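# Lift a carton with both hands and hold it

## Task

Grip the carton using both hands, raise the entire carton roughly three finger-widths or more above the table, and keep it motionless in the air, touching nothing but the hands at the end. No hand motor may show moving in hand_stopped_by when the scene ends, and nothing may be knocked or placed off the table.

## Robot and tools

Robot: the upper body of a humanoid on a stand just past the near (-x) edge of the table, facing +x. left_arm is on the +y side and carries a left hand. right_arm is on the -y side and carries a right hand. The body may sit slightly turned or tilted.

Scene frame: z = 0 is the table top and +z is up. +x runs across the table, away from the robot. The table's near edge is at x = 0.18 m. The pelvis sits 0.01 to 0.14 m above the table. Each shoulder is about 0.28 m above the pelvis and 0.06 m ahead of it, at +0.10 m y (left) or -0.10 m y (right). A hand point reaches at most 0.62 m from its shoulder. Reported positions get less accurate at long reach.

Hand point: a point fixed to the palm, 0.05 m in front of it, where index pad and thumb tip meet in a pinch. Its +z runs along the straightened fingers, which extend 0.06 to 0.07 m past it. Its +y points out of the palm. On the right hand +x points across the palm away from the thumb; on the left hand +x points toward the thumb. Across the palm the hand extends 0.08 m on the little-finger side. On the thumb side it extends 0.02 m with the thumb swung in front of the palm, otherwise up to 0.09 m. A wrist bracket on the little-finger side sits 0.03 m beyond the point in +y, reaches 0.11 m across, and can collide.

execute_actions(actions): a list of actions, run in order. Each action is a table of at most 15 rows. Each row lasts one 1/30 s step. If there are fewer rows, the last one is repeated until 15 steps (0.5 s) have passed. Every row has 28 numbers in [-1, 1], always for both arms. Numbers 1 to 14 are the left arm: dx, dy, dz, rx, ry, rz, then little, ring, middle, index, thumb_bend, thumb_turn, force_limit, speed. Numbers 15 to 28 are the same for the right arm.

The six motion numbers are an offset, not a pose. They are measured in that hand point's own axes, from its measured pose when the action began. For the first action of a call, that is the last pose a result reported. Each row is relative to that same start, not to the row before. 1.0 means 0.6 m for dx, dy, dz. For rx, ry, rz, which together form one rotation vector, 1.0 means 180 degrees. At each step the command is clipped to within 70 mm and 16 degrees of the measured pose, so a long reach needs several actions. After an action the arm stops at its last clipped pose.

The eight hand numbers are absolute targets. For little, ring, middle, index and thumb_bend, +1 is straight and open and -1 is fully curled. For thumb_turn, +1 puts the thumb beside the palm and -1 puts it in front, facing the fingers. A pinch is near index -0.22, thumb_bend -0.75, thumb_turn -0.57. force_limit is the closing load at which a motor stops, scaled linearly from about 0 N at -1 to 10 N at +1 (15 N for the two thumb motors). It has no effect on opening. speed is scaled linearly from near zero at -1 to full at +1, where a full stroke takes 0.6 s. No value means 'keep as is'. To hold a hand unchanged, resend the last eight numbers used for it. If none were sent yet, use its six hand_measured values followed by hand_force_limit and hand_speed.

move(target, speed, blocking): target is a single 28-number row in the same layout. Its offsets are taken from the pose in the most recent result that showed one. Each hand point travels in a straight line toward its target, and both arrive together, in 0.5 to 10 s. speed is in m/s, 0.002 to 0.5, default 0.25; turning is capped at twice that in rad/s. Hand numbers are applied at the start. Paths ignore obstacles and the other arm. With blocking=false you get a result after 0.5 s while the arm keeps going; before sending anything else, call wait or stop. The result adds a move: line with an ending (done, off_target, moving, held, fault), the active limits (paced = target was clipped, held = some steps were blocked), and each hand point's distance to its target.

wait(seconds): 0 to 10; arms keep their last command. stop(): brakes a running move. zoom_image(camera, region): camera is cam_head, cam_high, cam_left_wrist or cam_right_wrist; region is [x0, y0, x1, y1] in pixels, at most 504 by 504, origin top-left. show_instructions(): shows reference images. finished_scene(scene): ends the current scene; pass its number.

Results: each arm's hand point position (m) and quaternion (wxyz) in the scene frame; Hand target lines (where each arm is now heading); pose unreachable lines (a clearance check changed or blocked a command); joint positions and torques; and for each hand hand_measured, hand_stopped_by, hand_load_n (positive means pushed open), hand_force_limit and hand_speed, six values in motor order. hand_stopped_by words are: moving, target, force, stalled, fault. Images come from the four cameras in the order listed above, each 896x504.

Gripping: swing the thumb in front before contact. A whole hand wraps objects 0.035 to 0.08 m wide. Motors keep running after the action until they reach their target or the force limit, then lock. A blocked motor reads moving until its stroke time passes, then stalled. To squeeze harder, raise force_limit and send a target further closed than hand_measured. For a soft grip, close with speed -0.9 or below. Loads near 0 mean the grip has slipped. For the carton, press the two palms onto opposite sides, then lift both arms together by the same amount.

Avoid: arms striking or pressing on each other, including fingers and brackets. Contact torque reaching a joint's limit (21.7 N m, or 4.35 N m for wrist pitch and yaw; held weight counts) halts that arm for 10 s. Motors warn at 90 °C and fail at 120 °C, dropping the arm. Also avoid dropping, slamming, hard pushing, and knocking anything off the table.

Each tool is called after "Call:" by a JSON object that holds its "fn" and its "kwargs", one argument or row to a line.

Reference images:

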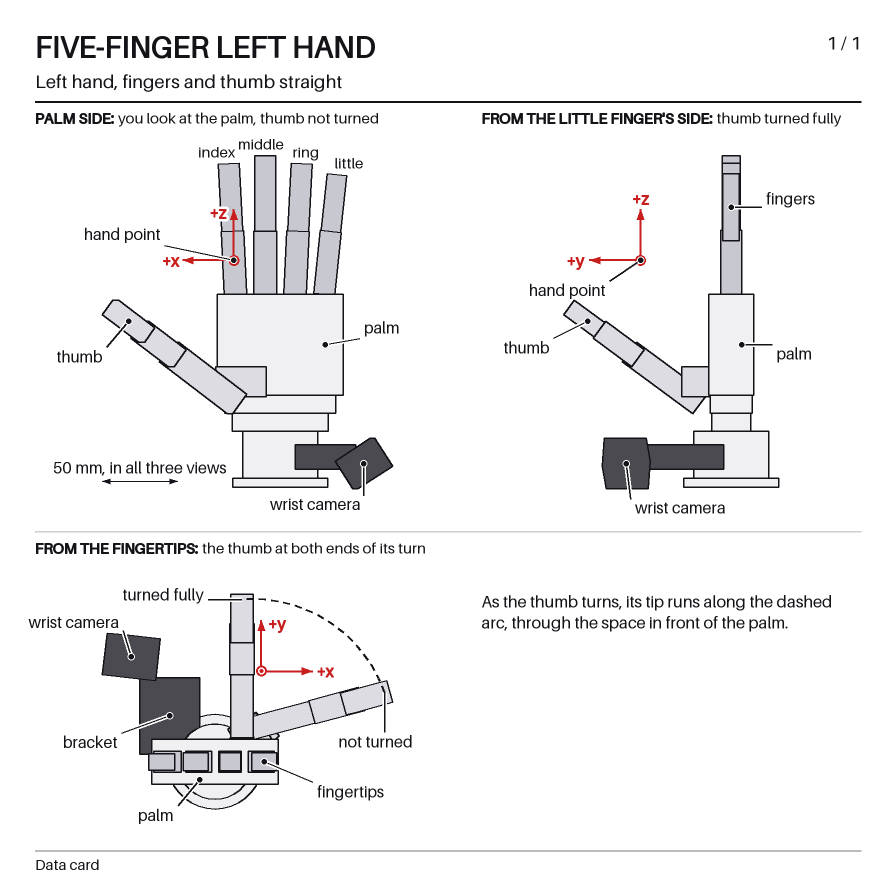

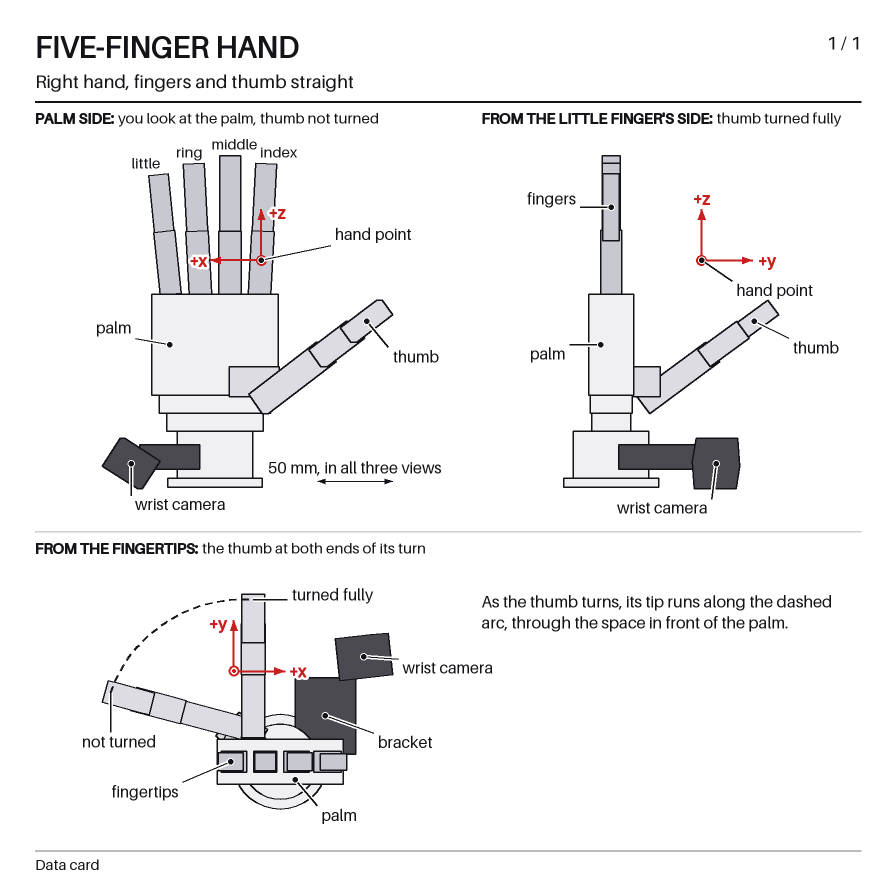

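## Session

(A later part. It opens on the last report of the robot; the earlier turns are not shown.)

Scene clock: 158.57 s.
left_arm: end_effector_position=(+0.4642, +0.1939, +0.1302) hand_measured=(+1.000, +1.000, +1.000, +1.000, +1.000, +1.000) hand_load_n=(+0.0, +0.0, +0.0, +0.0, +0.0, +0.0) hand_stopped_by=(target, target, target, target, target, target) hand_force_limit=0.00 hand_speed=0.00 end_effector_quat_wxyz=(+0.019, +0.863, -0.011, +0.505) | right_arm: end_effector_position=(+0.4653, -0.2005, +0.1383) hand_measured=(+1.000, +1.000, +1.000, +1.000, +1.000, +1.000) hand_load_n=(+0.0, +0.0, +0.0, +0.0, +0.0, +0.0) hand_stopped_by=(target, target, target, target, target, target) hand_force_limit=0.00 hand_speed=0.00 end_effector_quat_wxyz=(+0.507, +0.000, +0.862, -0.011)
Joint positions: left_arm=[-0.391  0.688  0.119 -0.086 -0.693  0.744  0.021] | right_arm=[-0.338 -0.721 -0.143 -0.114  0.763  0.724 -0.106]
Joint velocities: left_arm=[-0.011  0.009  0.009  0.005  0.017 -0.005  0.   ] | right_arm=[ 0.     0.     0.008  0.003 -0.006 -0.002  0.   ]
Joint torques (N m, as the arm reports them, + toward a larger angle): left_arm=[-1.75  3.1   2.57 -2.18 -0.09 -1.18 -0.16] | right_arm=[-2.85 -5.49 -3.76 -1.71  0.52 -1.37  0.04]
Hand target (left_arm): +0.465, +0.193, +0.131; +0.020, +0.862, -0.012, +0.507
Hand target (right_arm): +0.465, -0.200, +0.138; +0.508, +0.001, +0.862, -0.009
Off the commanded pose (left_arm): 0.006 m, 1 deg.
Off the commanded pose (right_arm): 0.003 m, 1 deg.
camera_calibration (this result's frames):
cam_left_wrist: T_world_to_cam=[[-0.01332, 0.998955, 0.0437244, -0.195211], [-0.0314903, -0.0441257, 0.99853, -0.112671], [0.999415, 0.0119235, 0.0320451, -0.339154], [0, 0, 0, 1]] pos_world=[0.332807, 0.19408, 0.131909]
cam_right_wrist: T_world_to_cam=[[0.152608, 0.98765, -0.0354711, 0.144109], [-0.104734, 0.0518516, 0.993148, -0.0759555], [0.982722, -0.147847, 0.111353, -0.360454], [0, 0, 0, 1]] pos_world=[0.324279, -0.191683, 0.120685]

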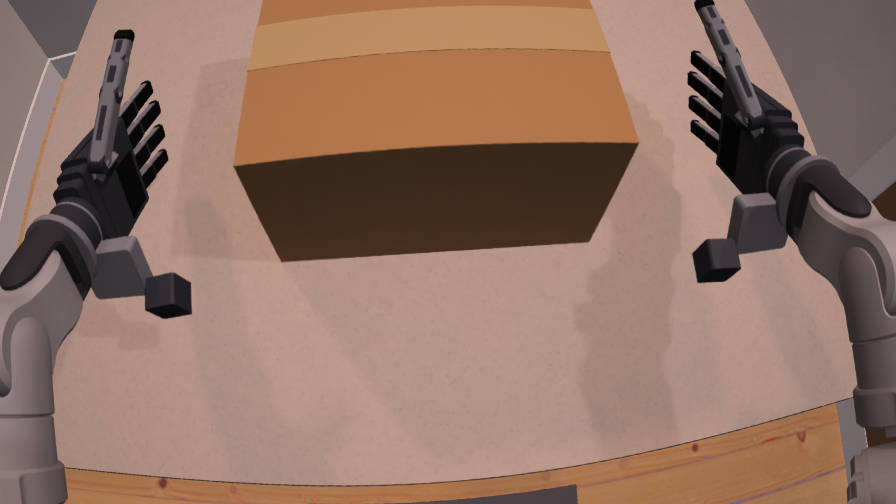

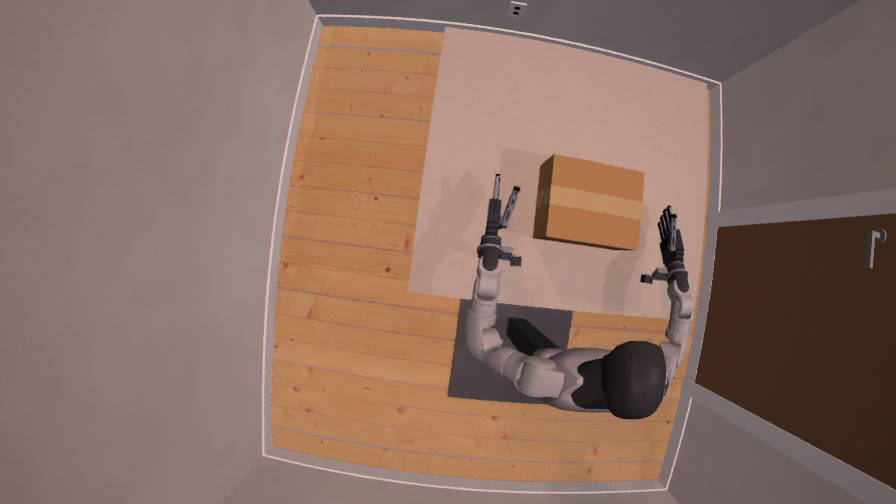

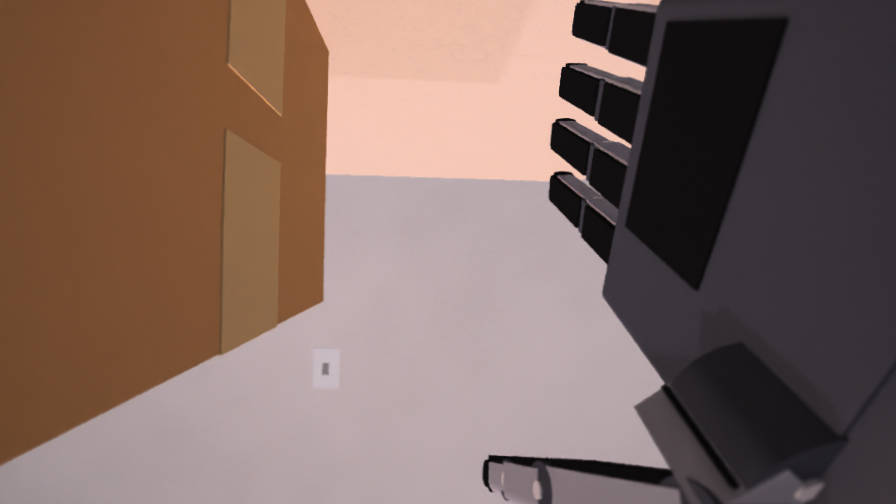

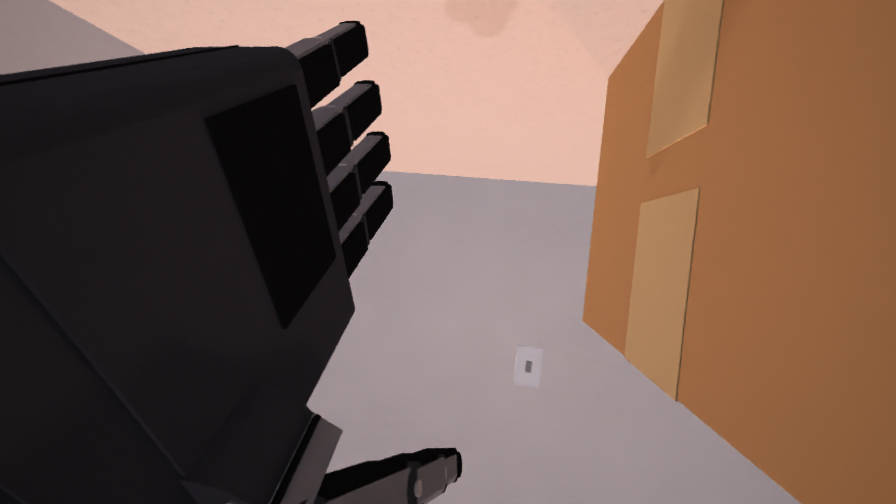

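Call:
{"fn": "move", "kwargs": {
  "target": [0.042,0.173,0.006,0,0,0,1,1,1,1,1,1,0,0,-0.045,0.158,0.008,-0.01,0,0,1,1,1,1,1,1,0,0],
  "speed": 0.08
}}

Call:
{"fn": "move", "kwargs": {
  "target": [0,0.11,0,-0.04,0,0,1,1,1,1,1,1,0,0,0,0.11,0,-0.04,0,0,1,1,1,1,1,1,0,0],
  "speed": 0.04
}}

Scene clock: 164.67 s.
left_arm: end_effector_position=(+0.4789, +0.0968, +0.1631) hand_measured=(+1.000, +1.000, +1.000, +1.000, +1.000, +1.000) hand_load_n=(+0.0, +0.0, +0.0, +0.0, +0.0, +0.0) hand_stopped_by=(target, target, target, target, target, target) hand_force_limit=0.00 hand_speed=0.00 end_effector_quat_wxyz=(+0.014, +0.856, -0.007, +0.517) | right_arm: end_effector_position=(+0.4808, -0.1063, +0.1539) hand_measured=(+1.000, +1.000, +1.000, +1.000, +1.000, +1.000) hand_load_n=(+0.0, +0.0, +0.0, +0.0, +0.0, +0.0) hand_stopped_by=(target, target, target, target, target, target) hand_force_limit=0.00 hand_speed=0.00 end_effector_quat_wxyz=(+0.503, -0.001, +0.864, +0.008)
Joint positions: left_arm=[-0.59   0.404 -0.007 -0.323 -0.717  1.028  0.461] | right_arm=[-0.544 -0.465 -0.025 -0.275  0.779  0.973 -0.445]
Joint velocities: left_arm=[0.015 0.008 0.002 0.    0.005 0.    0.001] | right_arm=[-0.023 -0.003  0.     0.     0.     0.     0.   ]
Joint torques (N m, as the arm reports them, + toward a larger angle): left_arm=[-2.5   1.5   1.17 -2.3  -0.24 -0.93 -0.02] | right_arm=[-3.62 -3.19 -2.84 -2.39  0.49 -1.08 -0.1 ]
Hand target (left_arm): +0.479, +0.097, +0.163; +0.013, +0.856, -0.008, +0.516
Hand target (right_arm): +0.481, -0.106, +0.154; +0.502, -0.002, +0.865, +0.007
Off the commanded pose (left_arm): 0.013 m, 2 deg.
Off the commanded pose (right_arm): 0.005 m, 1 deg.
move: off_target (left_arm, right_arm)
camera_calibration (this result's frames):
cam_left_wrist: T_world_to_cam=[[-0.0271272, 0.998482, 0.0479283, -0.0935055], [-0.0568849, -0.0494102, 0.997157, -0.136414], [0.998012, 0.0243237, 0.0581389, -0.358545], [0, 0, 0, 1]] pos_world=[0.347536, 0.0953444, 0.161353]
cam_right_wrist: T_world_to_cam=[[0.13085, 0.991377, -0.00700121, 0.0557605], [-0.0951408, 0.0195862, 0.995271, -0.103116], [0.986826, -0.129566, 0.0968833, -0.361337], [0, 0, 0, 1]] pos_world=[0.33947, -0.100077, 0.138026]

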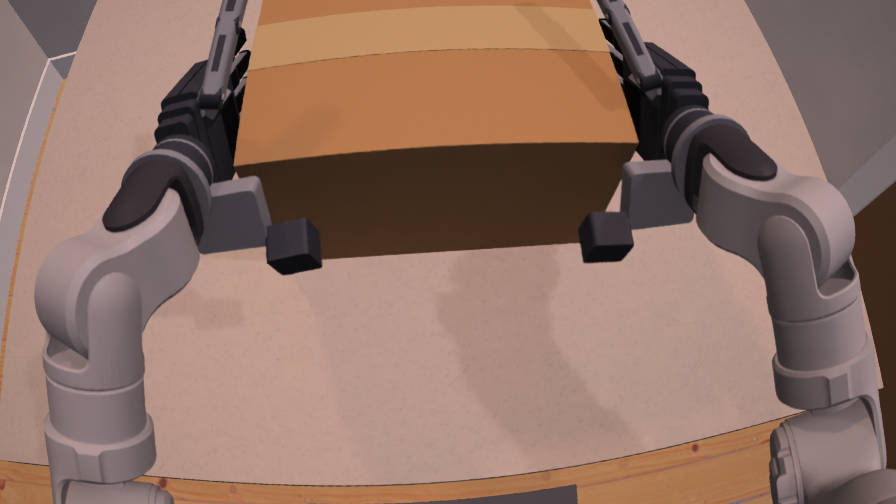

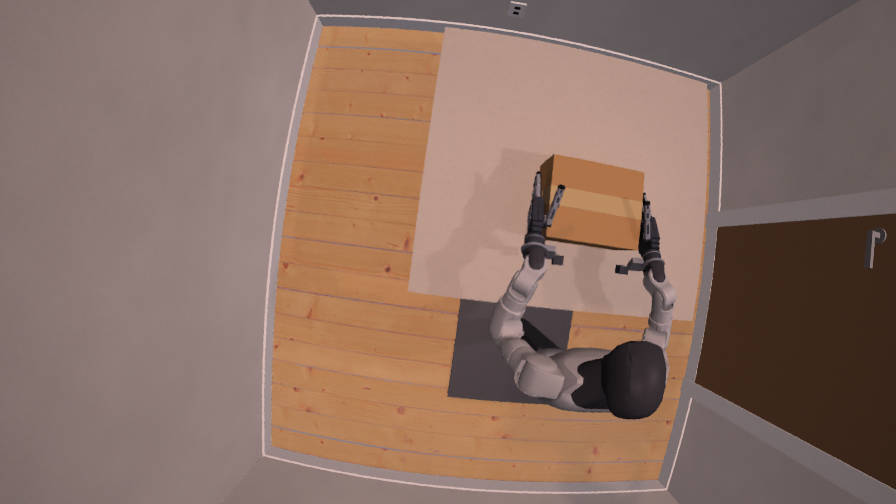

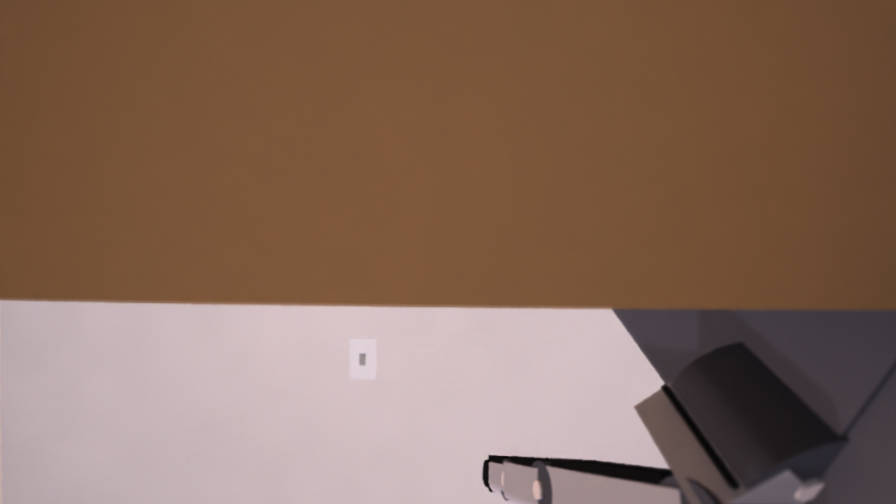

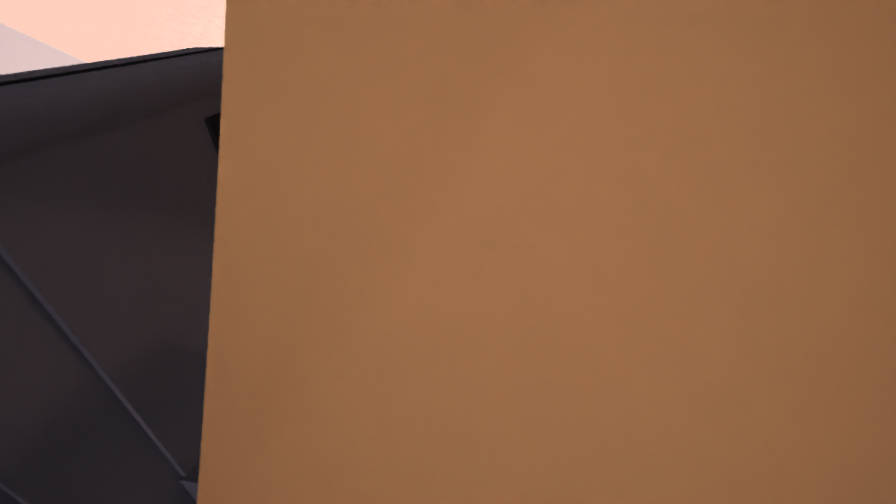

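Scene clock: 166.53 s.
left_arm: end_effector_position=(+0.4867, +0.0834, +0.1616) hand_measured=(+1.000, +1.000, +1.000, +1.000, +1.000, +1.000) hand_load_n=(+0.0, +0.0, +0.0, +0.0, +0.0, +0.0) hand_stopped_by=(target, target, target, target, target, target) hand_force_limit=0.00 hand_speed=0.00 end_effector_quat_wxyz=(-0.008, +0.854, -0.008, +0.521) | right_arm: end_effector_position=(+0.4893, -0.0951, +0.1505) hand_measured=(+1.000, +1.000, +1.000, +1.000, +1.000, +1.000) hand_load_n=(+0.0, +0.0, +0.0, +0.0, +0.0, +0.0) hand_stopped_by=(target, target, target, target, target, target) hand_force_limit=0.00 hand_speed=0.00 end_effector_quat_wxyz=(+0.507, +0.008, +0.862, -0.013)
Joint positions: left_arm=[-0.635  0.328 -0.056 -0.294 -0.63   1.032  0.51 ] | right_arm=[-0.585 -0.383  0.018 -0.247  0.704  0.967 -0.512]
Joint velocities: left_arm=[-0.011 -0.018 -0.008  0.     0.031  0.011  0.   ] | right_arm=[-0.005  0.014 -0.003 -0.003 -0.032  0.     0.   ]
Joint torques (N m, as the arm reports them, + toward a larger angle): left_arm=[-3.58 -4.21 -3.49 -2.59 -2.83 -1.07 -2.37] | right_arm=[-4.9   2.92  2.37 -3.42  1.9  -0.8   1.51]
Hand target (left_arm): +0.476, +0.035, +0.171; +0.067, +0.851, -0.039, +0.520
Hand target (right_arm): +0.476, -0.043, +0.155; +0.499, -0.030, +0.864, +0.064
Off the commanded pose (left_arm): 0.054 m, 9 deg.
Off the commanded pose (right_arm): 0.056 m, 10 deg.
move: off_target (left_arm, right_arm)
camera_calibration (this result's frames):
cam_left_wrist: T_world_to_cam=[[-0.0496783, 0.99511, 0.0853752, -0.0747], [-0.0656601, -0.0885498, 0.993905, -0.127087], [0.996605, 0.0437698, 0.069738, -0.36871], [0, 0, 0, 1]] pos_world=[0.355402, 0.0792195, 0.158403]
cam_right_wrist: T_world_to_cam=[[0.166885, 0.985482, -0.0312099, 0.0289223], [-0.102592, 0.0488379, 0.993524, -0.0924039], [0.980624, -0.162602, 0.109253, -0.369828], [0, 0, 0, 1]] pos_world=[0.348355, -0.0841244, 0.133113]

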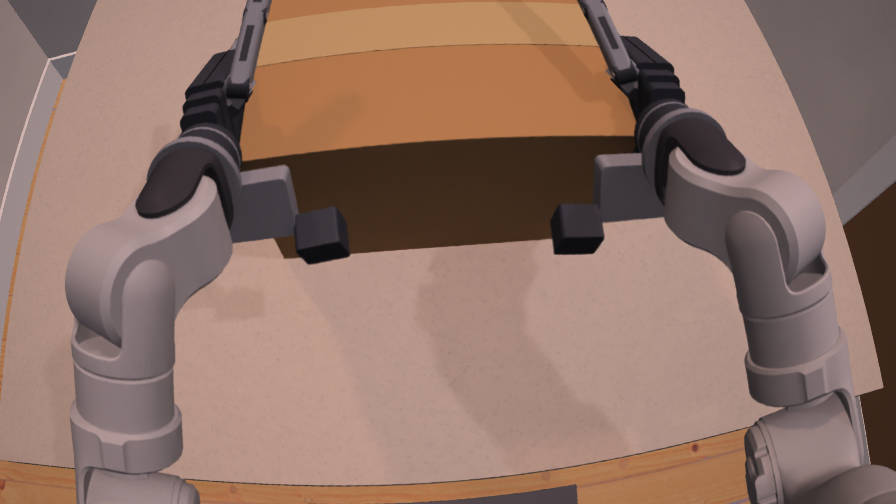

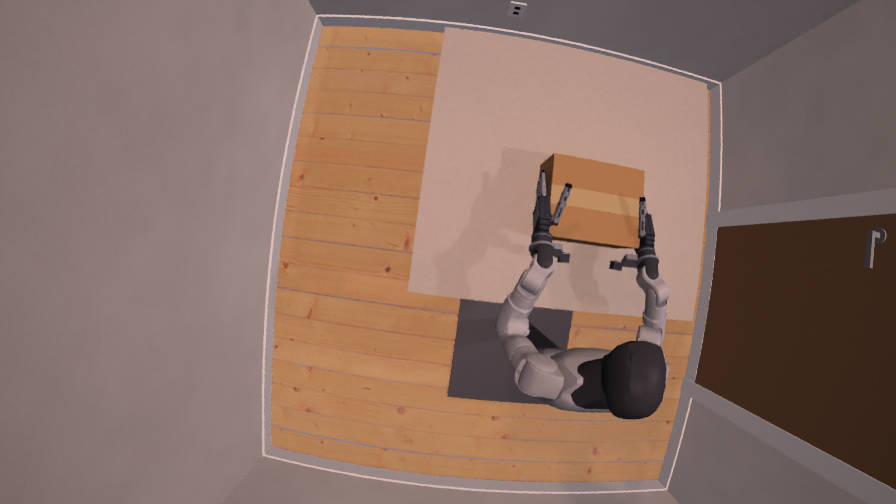

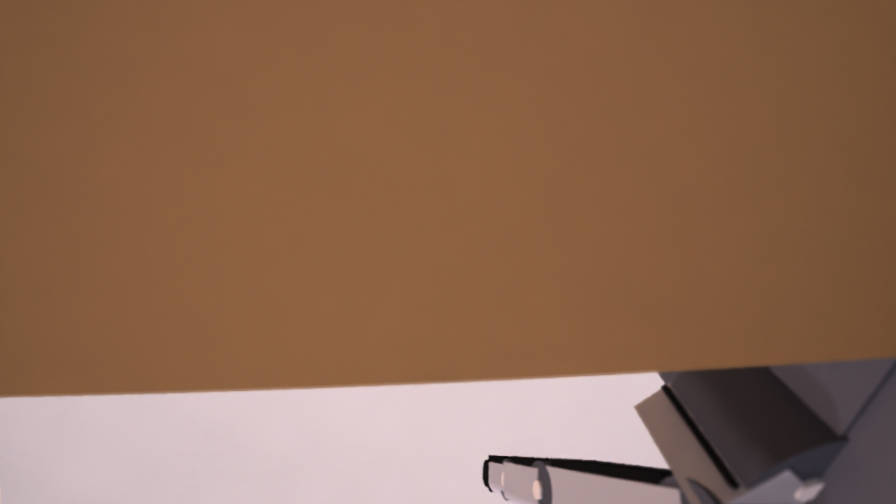

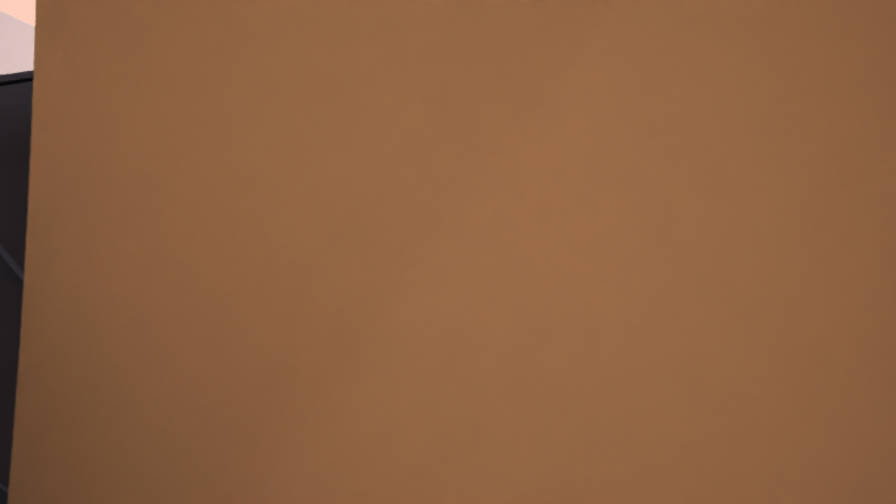

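Call:
{"fn": "execute_actions", "kwargs": {
  "actions": [
    [[0.005,0.085,-0.023,-0.056,0,0,0.3,0.3,0.3,0.3,1,1,-0.5,-0.8,0.004,0.09,-0.023,-0.055,0,0,0.3,0.3,0.3,0.3,1,1,-0.5,-0.8]]
  ]
}}

Call:
{"fn": "wait", "kwargs": {
  "seconds": 1
}}

Scene clock: 170.40 s.
left_arm: end_effector_position=(+0.4857, +0.0832, +0.1601) hand_measured=(+0.890, +0.890, +0.892, +0.868, +1.000, +1.000) hand_load_n=(+1.5, +1.5, +2.5, +3.5, +0.0, +0.0) hand_stopped_by=(force, force, force, force, target, target) hand_force_limit=-0.50 hand_speed=-0.80 end_effector_quat_wxyz=(-0.010, +0.855, -0.021, +0.518) | right_arm: end_effector_position=(+0.4880, -0.0941, +0.1505) hand_measured=(+0.868, +0.868, +0.868, +0.868, +1.000, +1.000) hand_load_n=(+0.0, +0.0, +0.0, +0.0, +0.0, +0.0) hand_stopped_by=(moving, moving, moving, moving, target, target) hand_force_limit=-0.50 hand_speed=-0.80 end_effector_quat_wxyz=(+0.510, +0.003, +0.860, -0.012)
Joint positions: left_arm=[-0.64   0.341 -0.056 -0.294 -0.619  1.051  0.481] | right_arm=[-0.576 -0.384  0.022 -0.255  0.688  0.959 -0.495]
Joint velocities: left_arm=[-0.003 -0.014  0.021 -0.003  0.006  0.005  0.   ] | right_arm=[ 0.018 -0.005  0.008  0.002 -0.003  0.002  0.   ]
Joint torques (N m, as the arm reports them, + toward a larger angle): left_arm=[-3.61 -3.3  -2.42 -3.56 -2.77 -1.08 -2.65] | right_arm=[-4.61  2.45  2.33 -3.53  1.72 -0.83  1.53]
Hand target (left_arm): +0.474, +0.035, +0.173; +0.066, +0.850, -0.054, +0.520
Hand target (right_arm): +0.474, -0.043, +0.156; +0.504, -0.035, +0.861, +0.063
Off the commanded pose (left_arm): 0.053 m, 10 deg.
Off the commanded pose (right_arm): 0.055 m, 10 deg.
camera_calibration (this result's frames):
cam_left_wrist: T_world_to_cam=[[-0.0290788, 0.994421, 0.101398, -0.0868987], [-0.0602905, -0.103001, 0.992852, -0.12694], [0.997757, 0.0227576, 0.0629493, -0.365403], [0, 0, 0, 1]] pos_world=[0.354403, 0.0816546, 0.157846]
cam_right_wrist: T_world_to_cam=[[0.158586, 0.986732, -0.0347967, 0.032856], [-0.110618, 0.052777, 0.992461, -0.0882171], [0.981129, -0.153541, 0.11752, -0.36905], [0, 0, 0, 1]] pos_world=[0.347117, -0.0844285, 0.132066]

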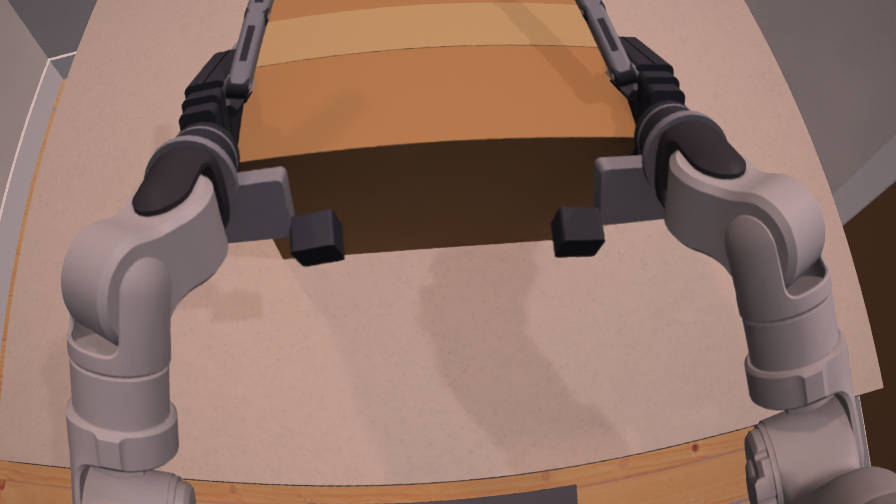

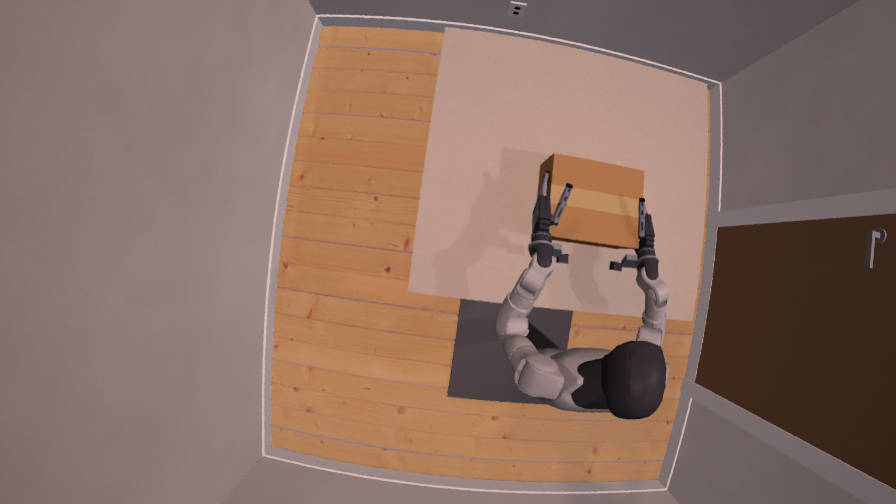

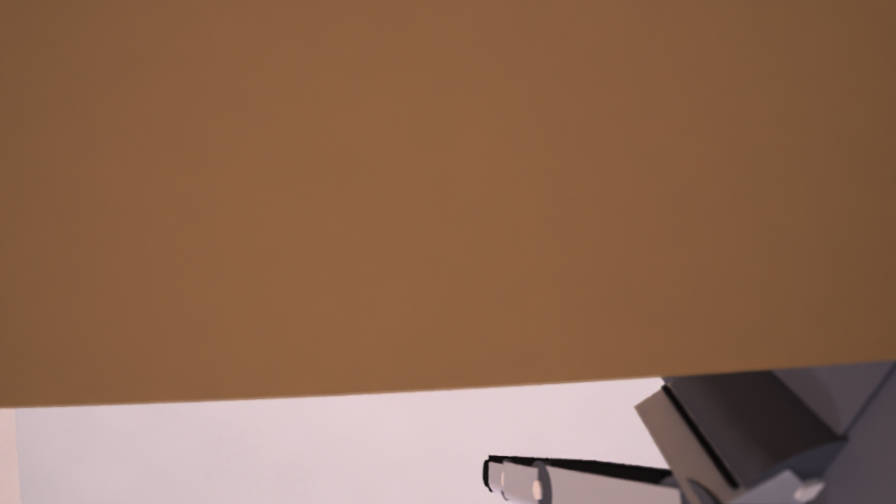

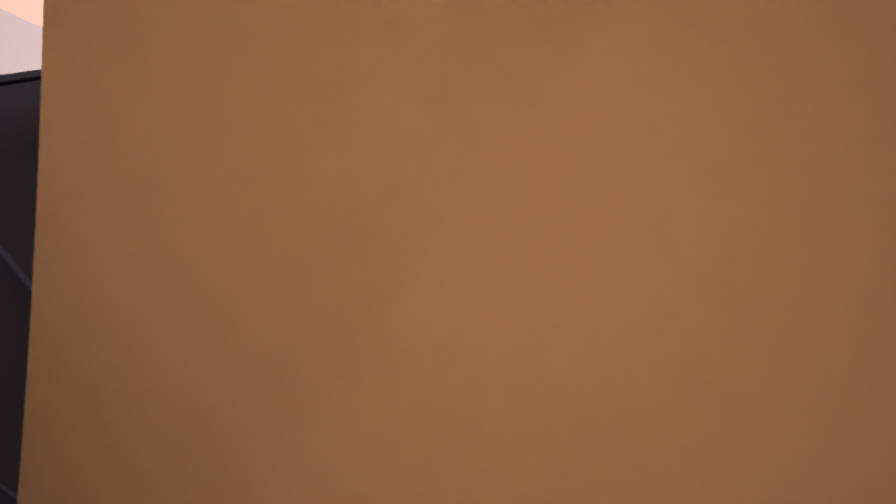

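Scene clock: 171.40 s.
left_arm: end_effector_position=(+0.4857, +0.0832, +0.1601) hand_measured=(+0.890, +0.890, +0.892, +0.868, +1.000, +1.000) hand_load_n=(+1.0, +1.5, +2.0, +2.5, +0.0, +0.0) hand_stopped_by=(force, force, force, force, target, target) hand_force_limit=-0.50 hand_speed=-0.80 end_effector_quat_wxyz=(-0.010, +0.855, -0.020, +0.518) | right_arm: end_effector_position=(+0.4881, -0.0944, +0.1499) hand_measured=(+0.758, +0.802, +0.836, +0.846, +1.000, +1.000) hand_load_n=(+3.0, +2.0, +2.0, +1.0, +0.0, +0.0) hand_stopped_by=(force, force, force, force, target, target) hand_force_limit=-0.50 hand_speed=-0.80 end_effector_quat_wxyz=(+0.510, +0.001, +0.860, -0.017)
Joint positions: left_arm=[-0.64   0.341 -0.056 -0.294 -0.619  1.051  0.481] | right_arm=[-0.577 -0.383  0.027 -0.255  0.677  0.96  -0.497]
Joint velocities: left_arm=[ 0.    -0.002  0.015  0.    -0.003  0.     0.   ] | right_arm=[-0.005 -0.006  0.    -0.002 -0.006  0.     0.   ]
Joint torques (N m, as the arm reports them, + toward a larger angle): left_arm=[-3.55 -3.15 -2.48 -3.72 -2.98 -1.   -2.69] | right_arm=[-4.63  2.36  1.84 -3.64  2.   -0.9   1.57]
Hand target (left_arm): +0.474, +0.035, +0.173; +0.066, +0.850, -0.054, +0.520
Hand target (right_arm): +0.474, -0.043, +0.156; +0.504, -0.035, +0.861, +0.063
Off the commanded pose (left_arm): 0.053 m, 10 deg.
Off the commanded pose (right_arm): 0.055 m, 10 deg.
wait: 1.00 s; at rest by 0.47 s
camera_calibration (this result's frames):
cam_left_wrist: T_world_to_cam=[[-0.0292787, 0.994447, 0.101083, -0.0867518], [-0.0601484, -0.102695, 0.992893, -0.127034], [0.99776, 0.0229907, 0.0628212, -0.365411], [0, 0, 0, 1]] pos_world=[0.354411, 0.0816253, 0.157856]
cam_right_wrist: T_world_to_cam=[[0.160176, 0.986066, -0.0449062, 0.0338324], [-0.111815, 0.0633263, 0.991709, -0.0858275], [0.980735, -0.153827, 0.1204, -0.369452], [0, 0, 0, 1]] pos_world=[0.347319, -0.0847574, 0.131117]

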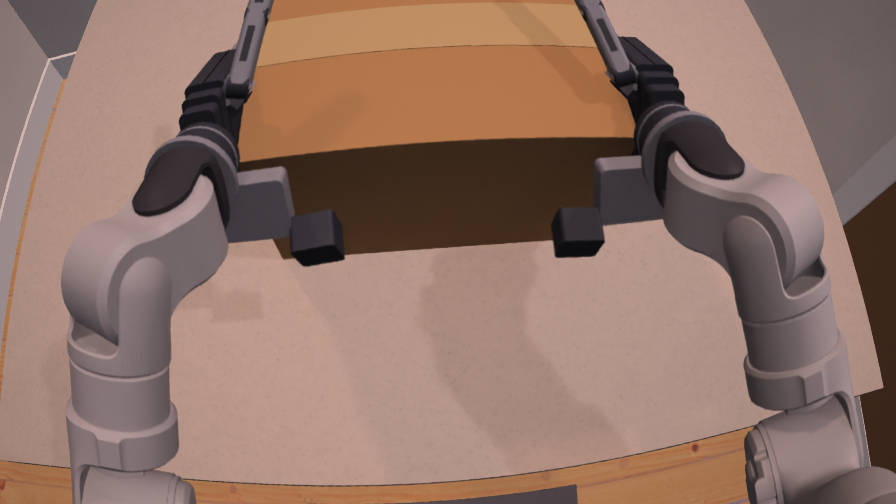

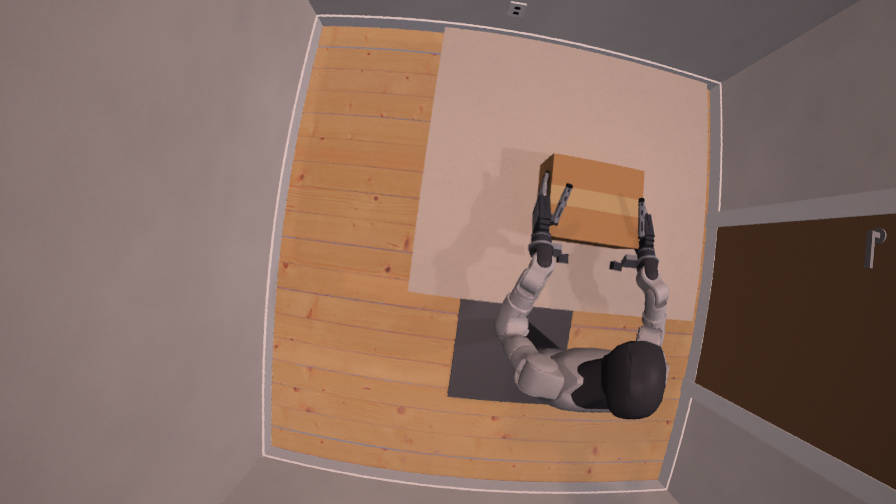

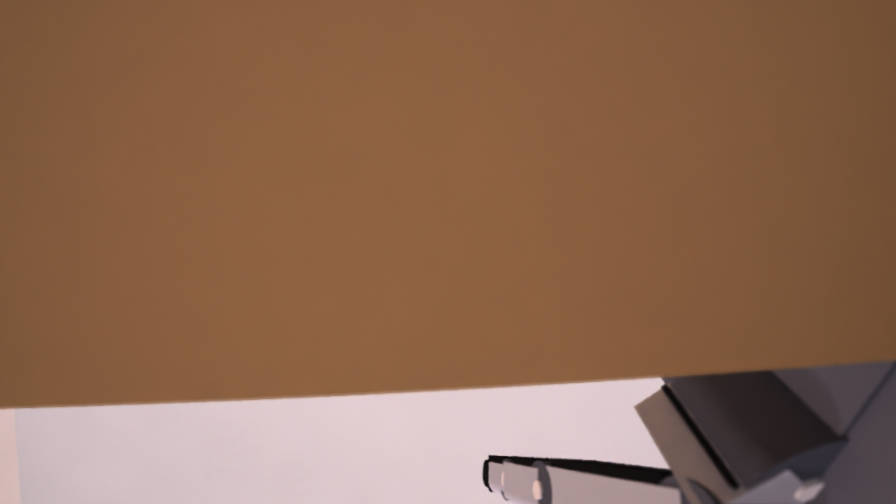

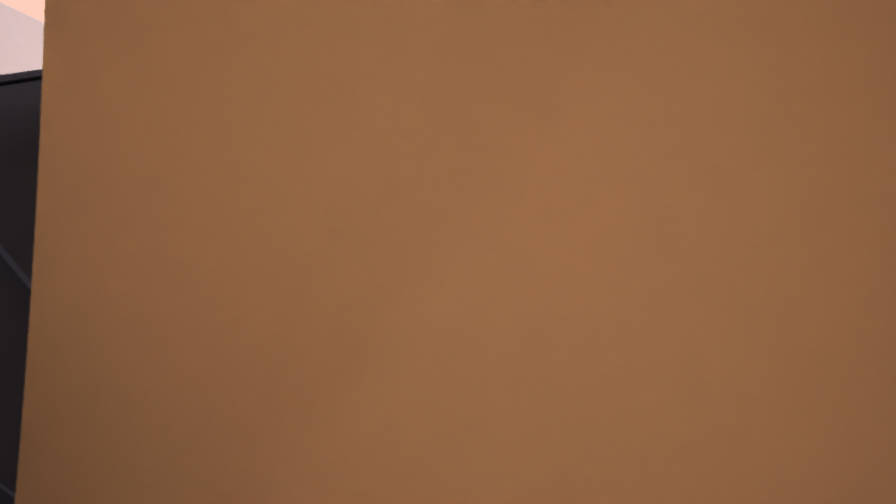

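Call:
{"fn": "execute_actions", "kwargs": {
  "actions": [
    [[0.012,0.1,-0.03,-0.062,0,0,0.3,0.3,0.3,0.3,1,1,-0.5,-0.8,-0.02,0.102,-0.036,-0.062,0,0.01,0.3,0.3,0.3,0.3,1,1,-0.5,-0.8]]
  ]
}}

Scene clock: 174.37 s.
left_arm: end_effector_position=(+0.4854, +0.0841, +0.1648) hand_measured=(+0.890, +0.890, +0.892, +0.868, +1.000, +1.000) hand_load_n=(+0.0, +0.0, +1.5, +4.0, +0.0, +0.0) hand_stopped_by=(force, force, force, force, target, target) hand_force_limit=-0.50 hand_speed=-0.80 end_effector_quat_wxyz=(-0.014, +0.856, -0.026, +0.516) | right_arm: end_effector_position=(+0.4873, -0.0949, +0.1605) hand_measured=(+0.758, +0.802, +0.836, +0.846, +1.000, +1.000) hand_load_n=(+8.5, +5.0, +0.5, +0.0, +0.0, +0.0) hand_stopped_by=(force, force, force, force, target, target) hand_force_limit=-0.50 hand_speed=-0.80 end_effector_quat_wxyz=(+0.510, +0.011, +0.860, -0.016)
Joint positions: left_arm=[-0.657  0.342 -0.039 -0.315 -0.619  1.1    0.481] | right_arm=[-0.593 -0.353 -0.021 -0.305  0.69   1.038 -0.527]
Joint velocities: left_arm=[-0.014 -0.008  0.028 -0.008  0.     0.     0.   ] | right_arm=[-0.008  0.009 -0.02  -0.02  -0.017  0.006  0.   ]
Joint torques (N m, as the arm reports them, + toward a larger angle): left_arm=[-3.58 -3.86 -3.7  -3.86 -3.4  -0.72 -3.18] | right_arm=[-7.85  3.67  0.75 -5.93  2.59 -3.26  2.23]
Hand target (left_arm): +0.469, +0.027, +0.177; +0.072, +0.851, -0.071, +0.516
Hand target (right_arm): +0.472, -0.036, +0.170; +0.506, -0.034, +0.858, +0.075
Off the commanded pose (left_arm): 0.063 m, 11 deg.
Off the commanded pose (right_arm): 0.064 m, 12 deg.
camera_calibration (this result's frames):
cam_left_wrist: T_world_to_cam=[[-0.0238364, 0.993263, 0.113402, -0.0926927], [-0.0579164, -0.114616, 0.99172, -0.131502], [0.998037, 0.0170711, 0.0602583, -0.364548], [0, 0, 0, 1]] pos_world=[0.354007, 0.0832192, 0.162892]
cam_right_wrist: T_world_to_cam=[[0.175191, 0.983998, -0.0324918, 0.0254242], [-0.111019, 0.052536, 0.992429, -0.0979281], [0.978255, -0.170257, 0.118447, -0.369974], [0, 0, 0, 1]] pos_world=[0.346603, -0.0828633, 0.141835]

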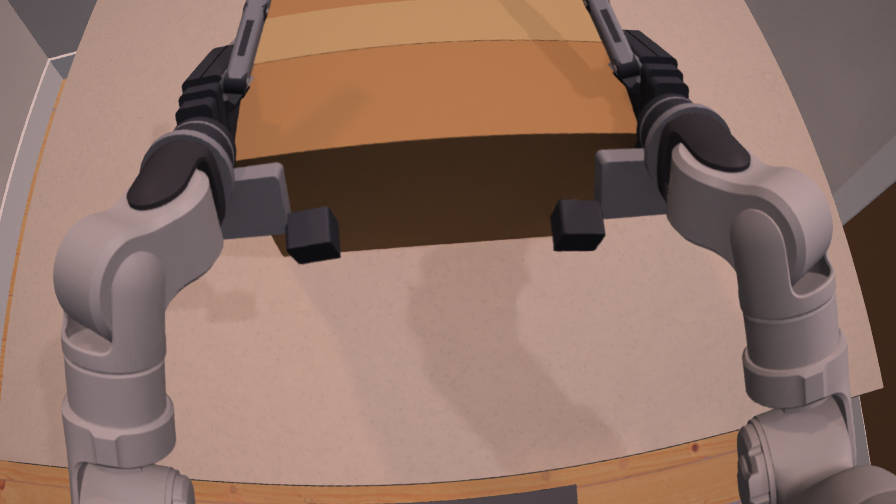

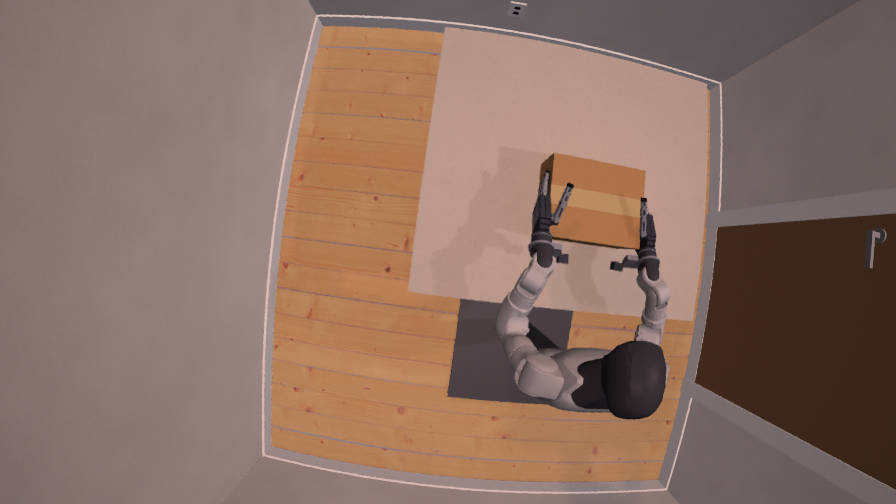

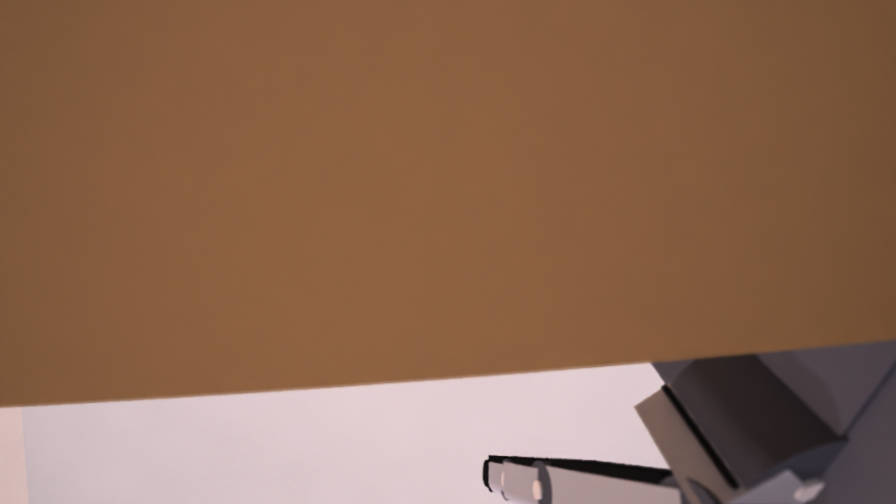

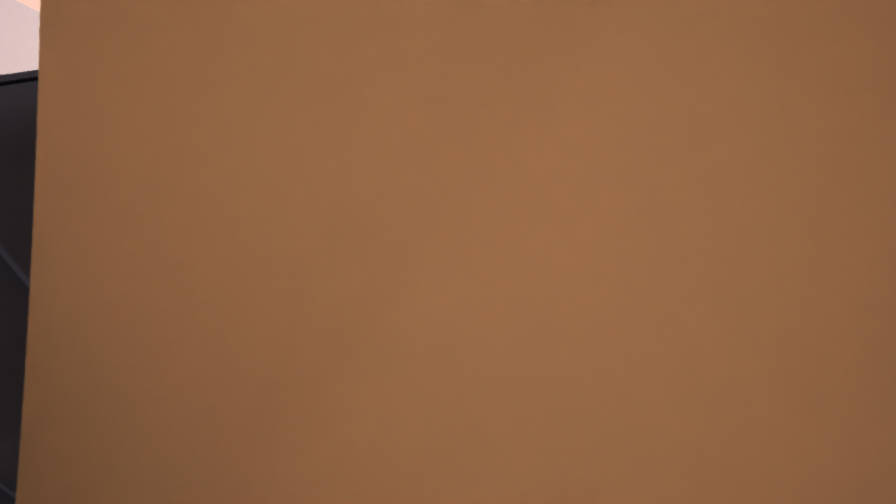

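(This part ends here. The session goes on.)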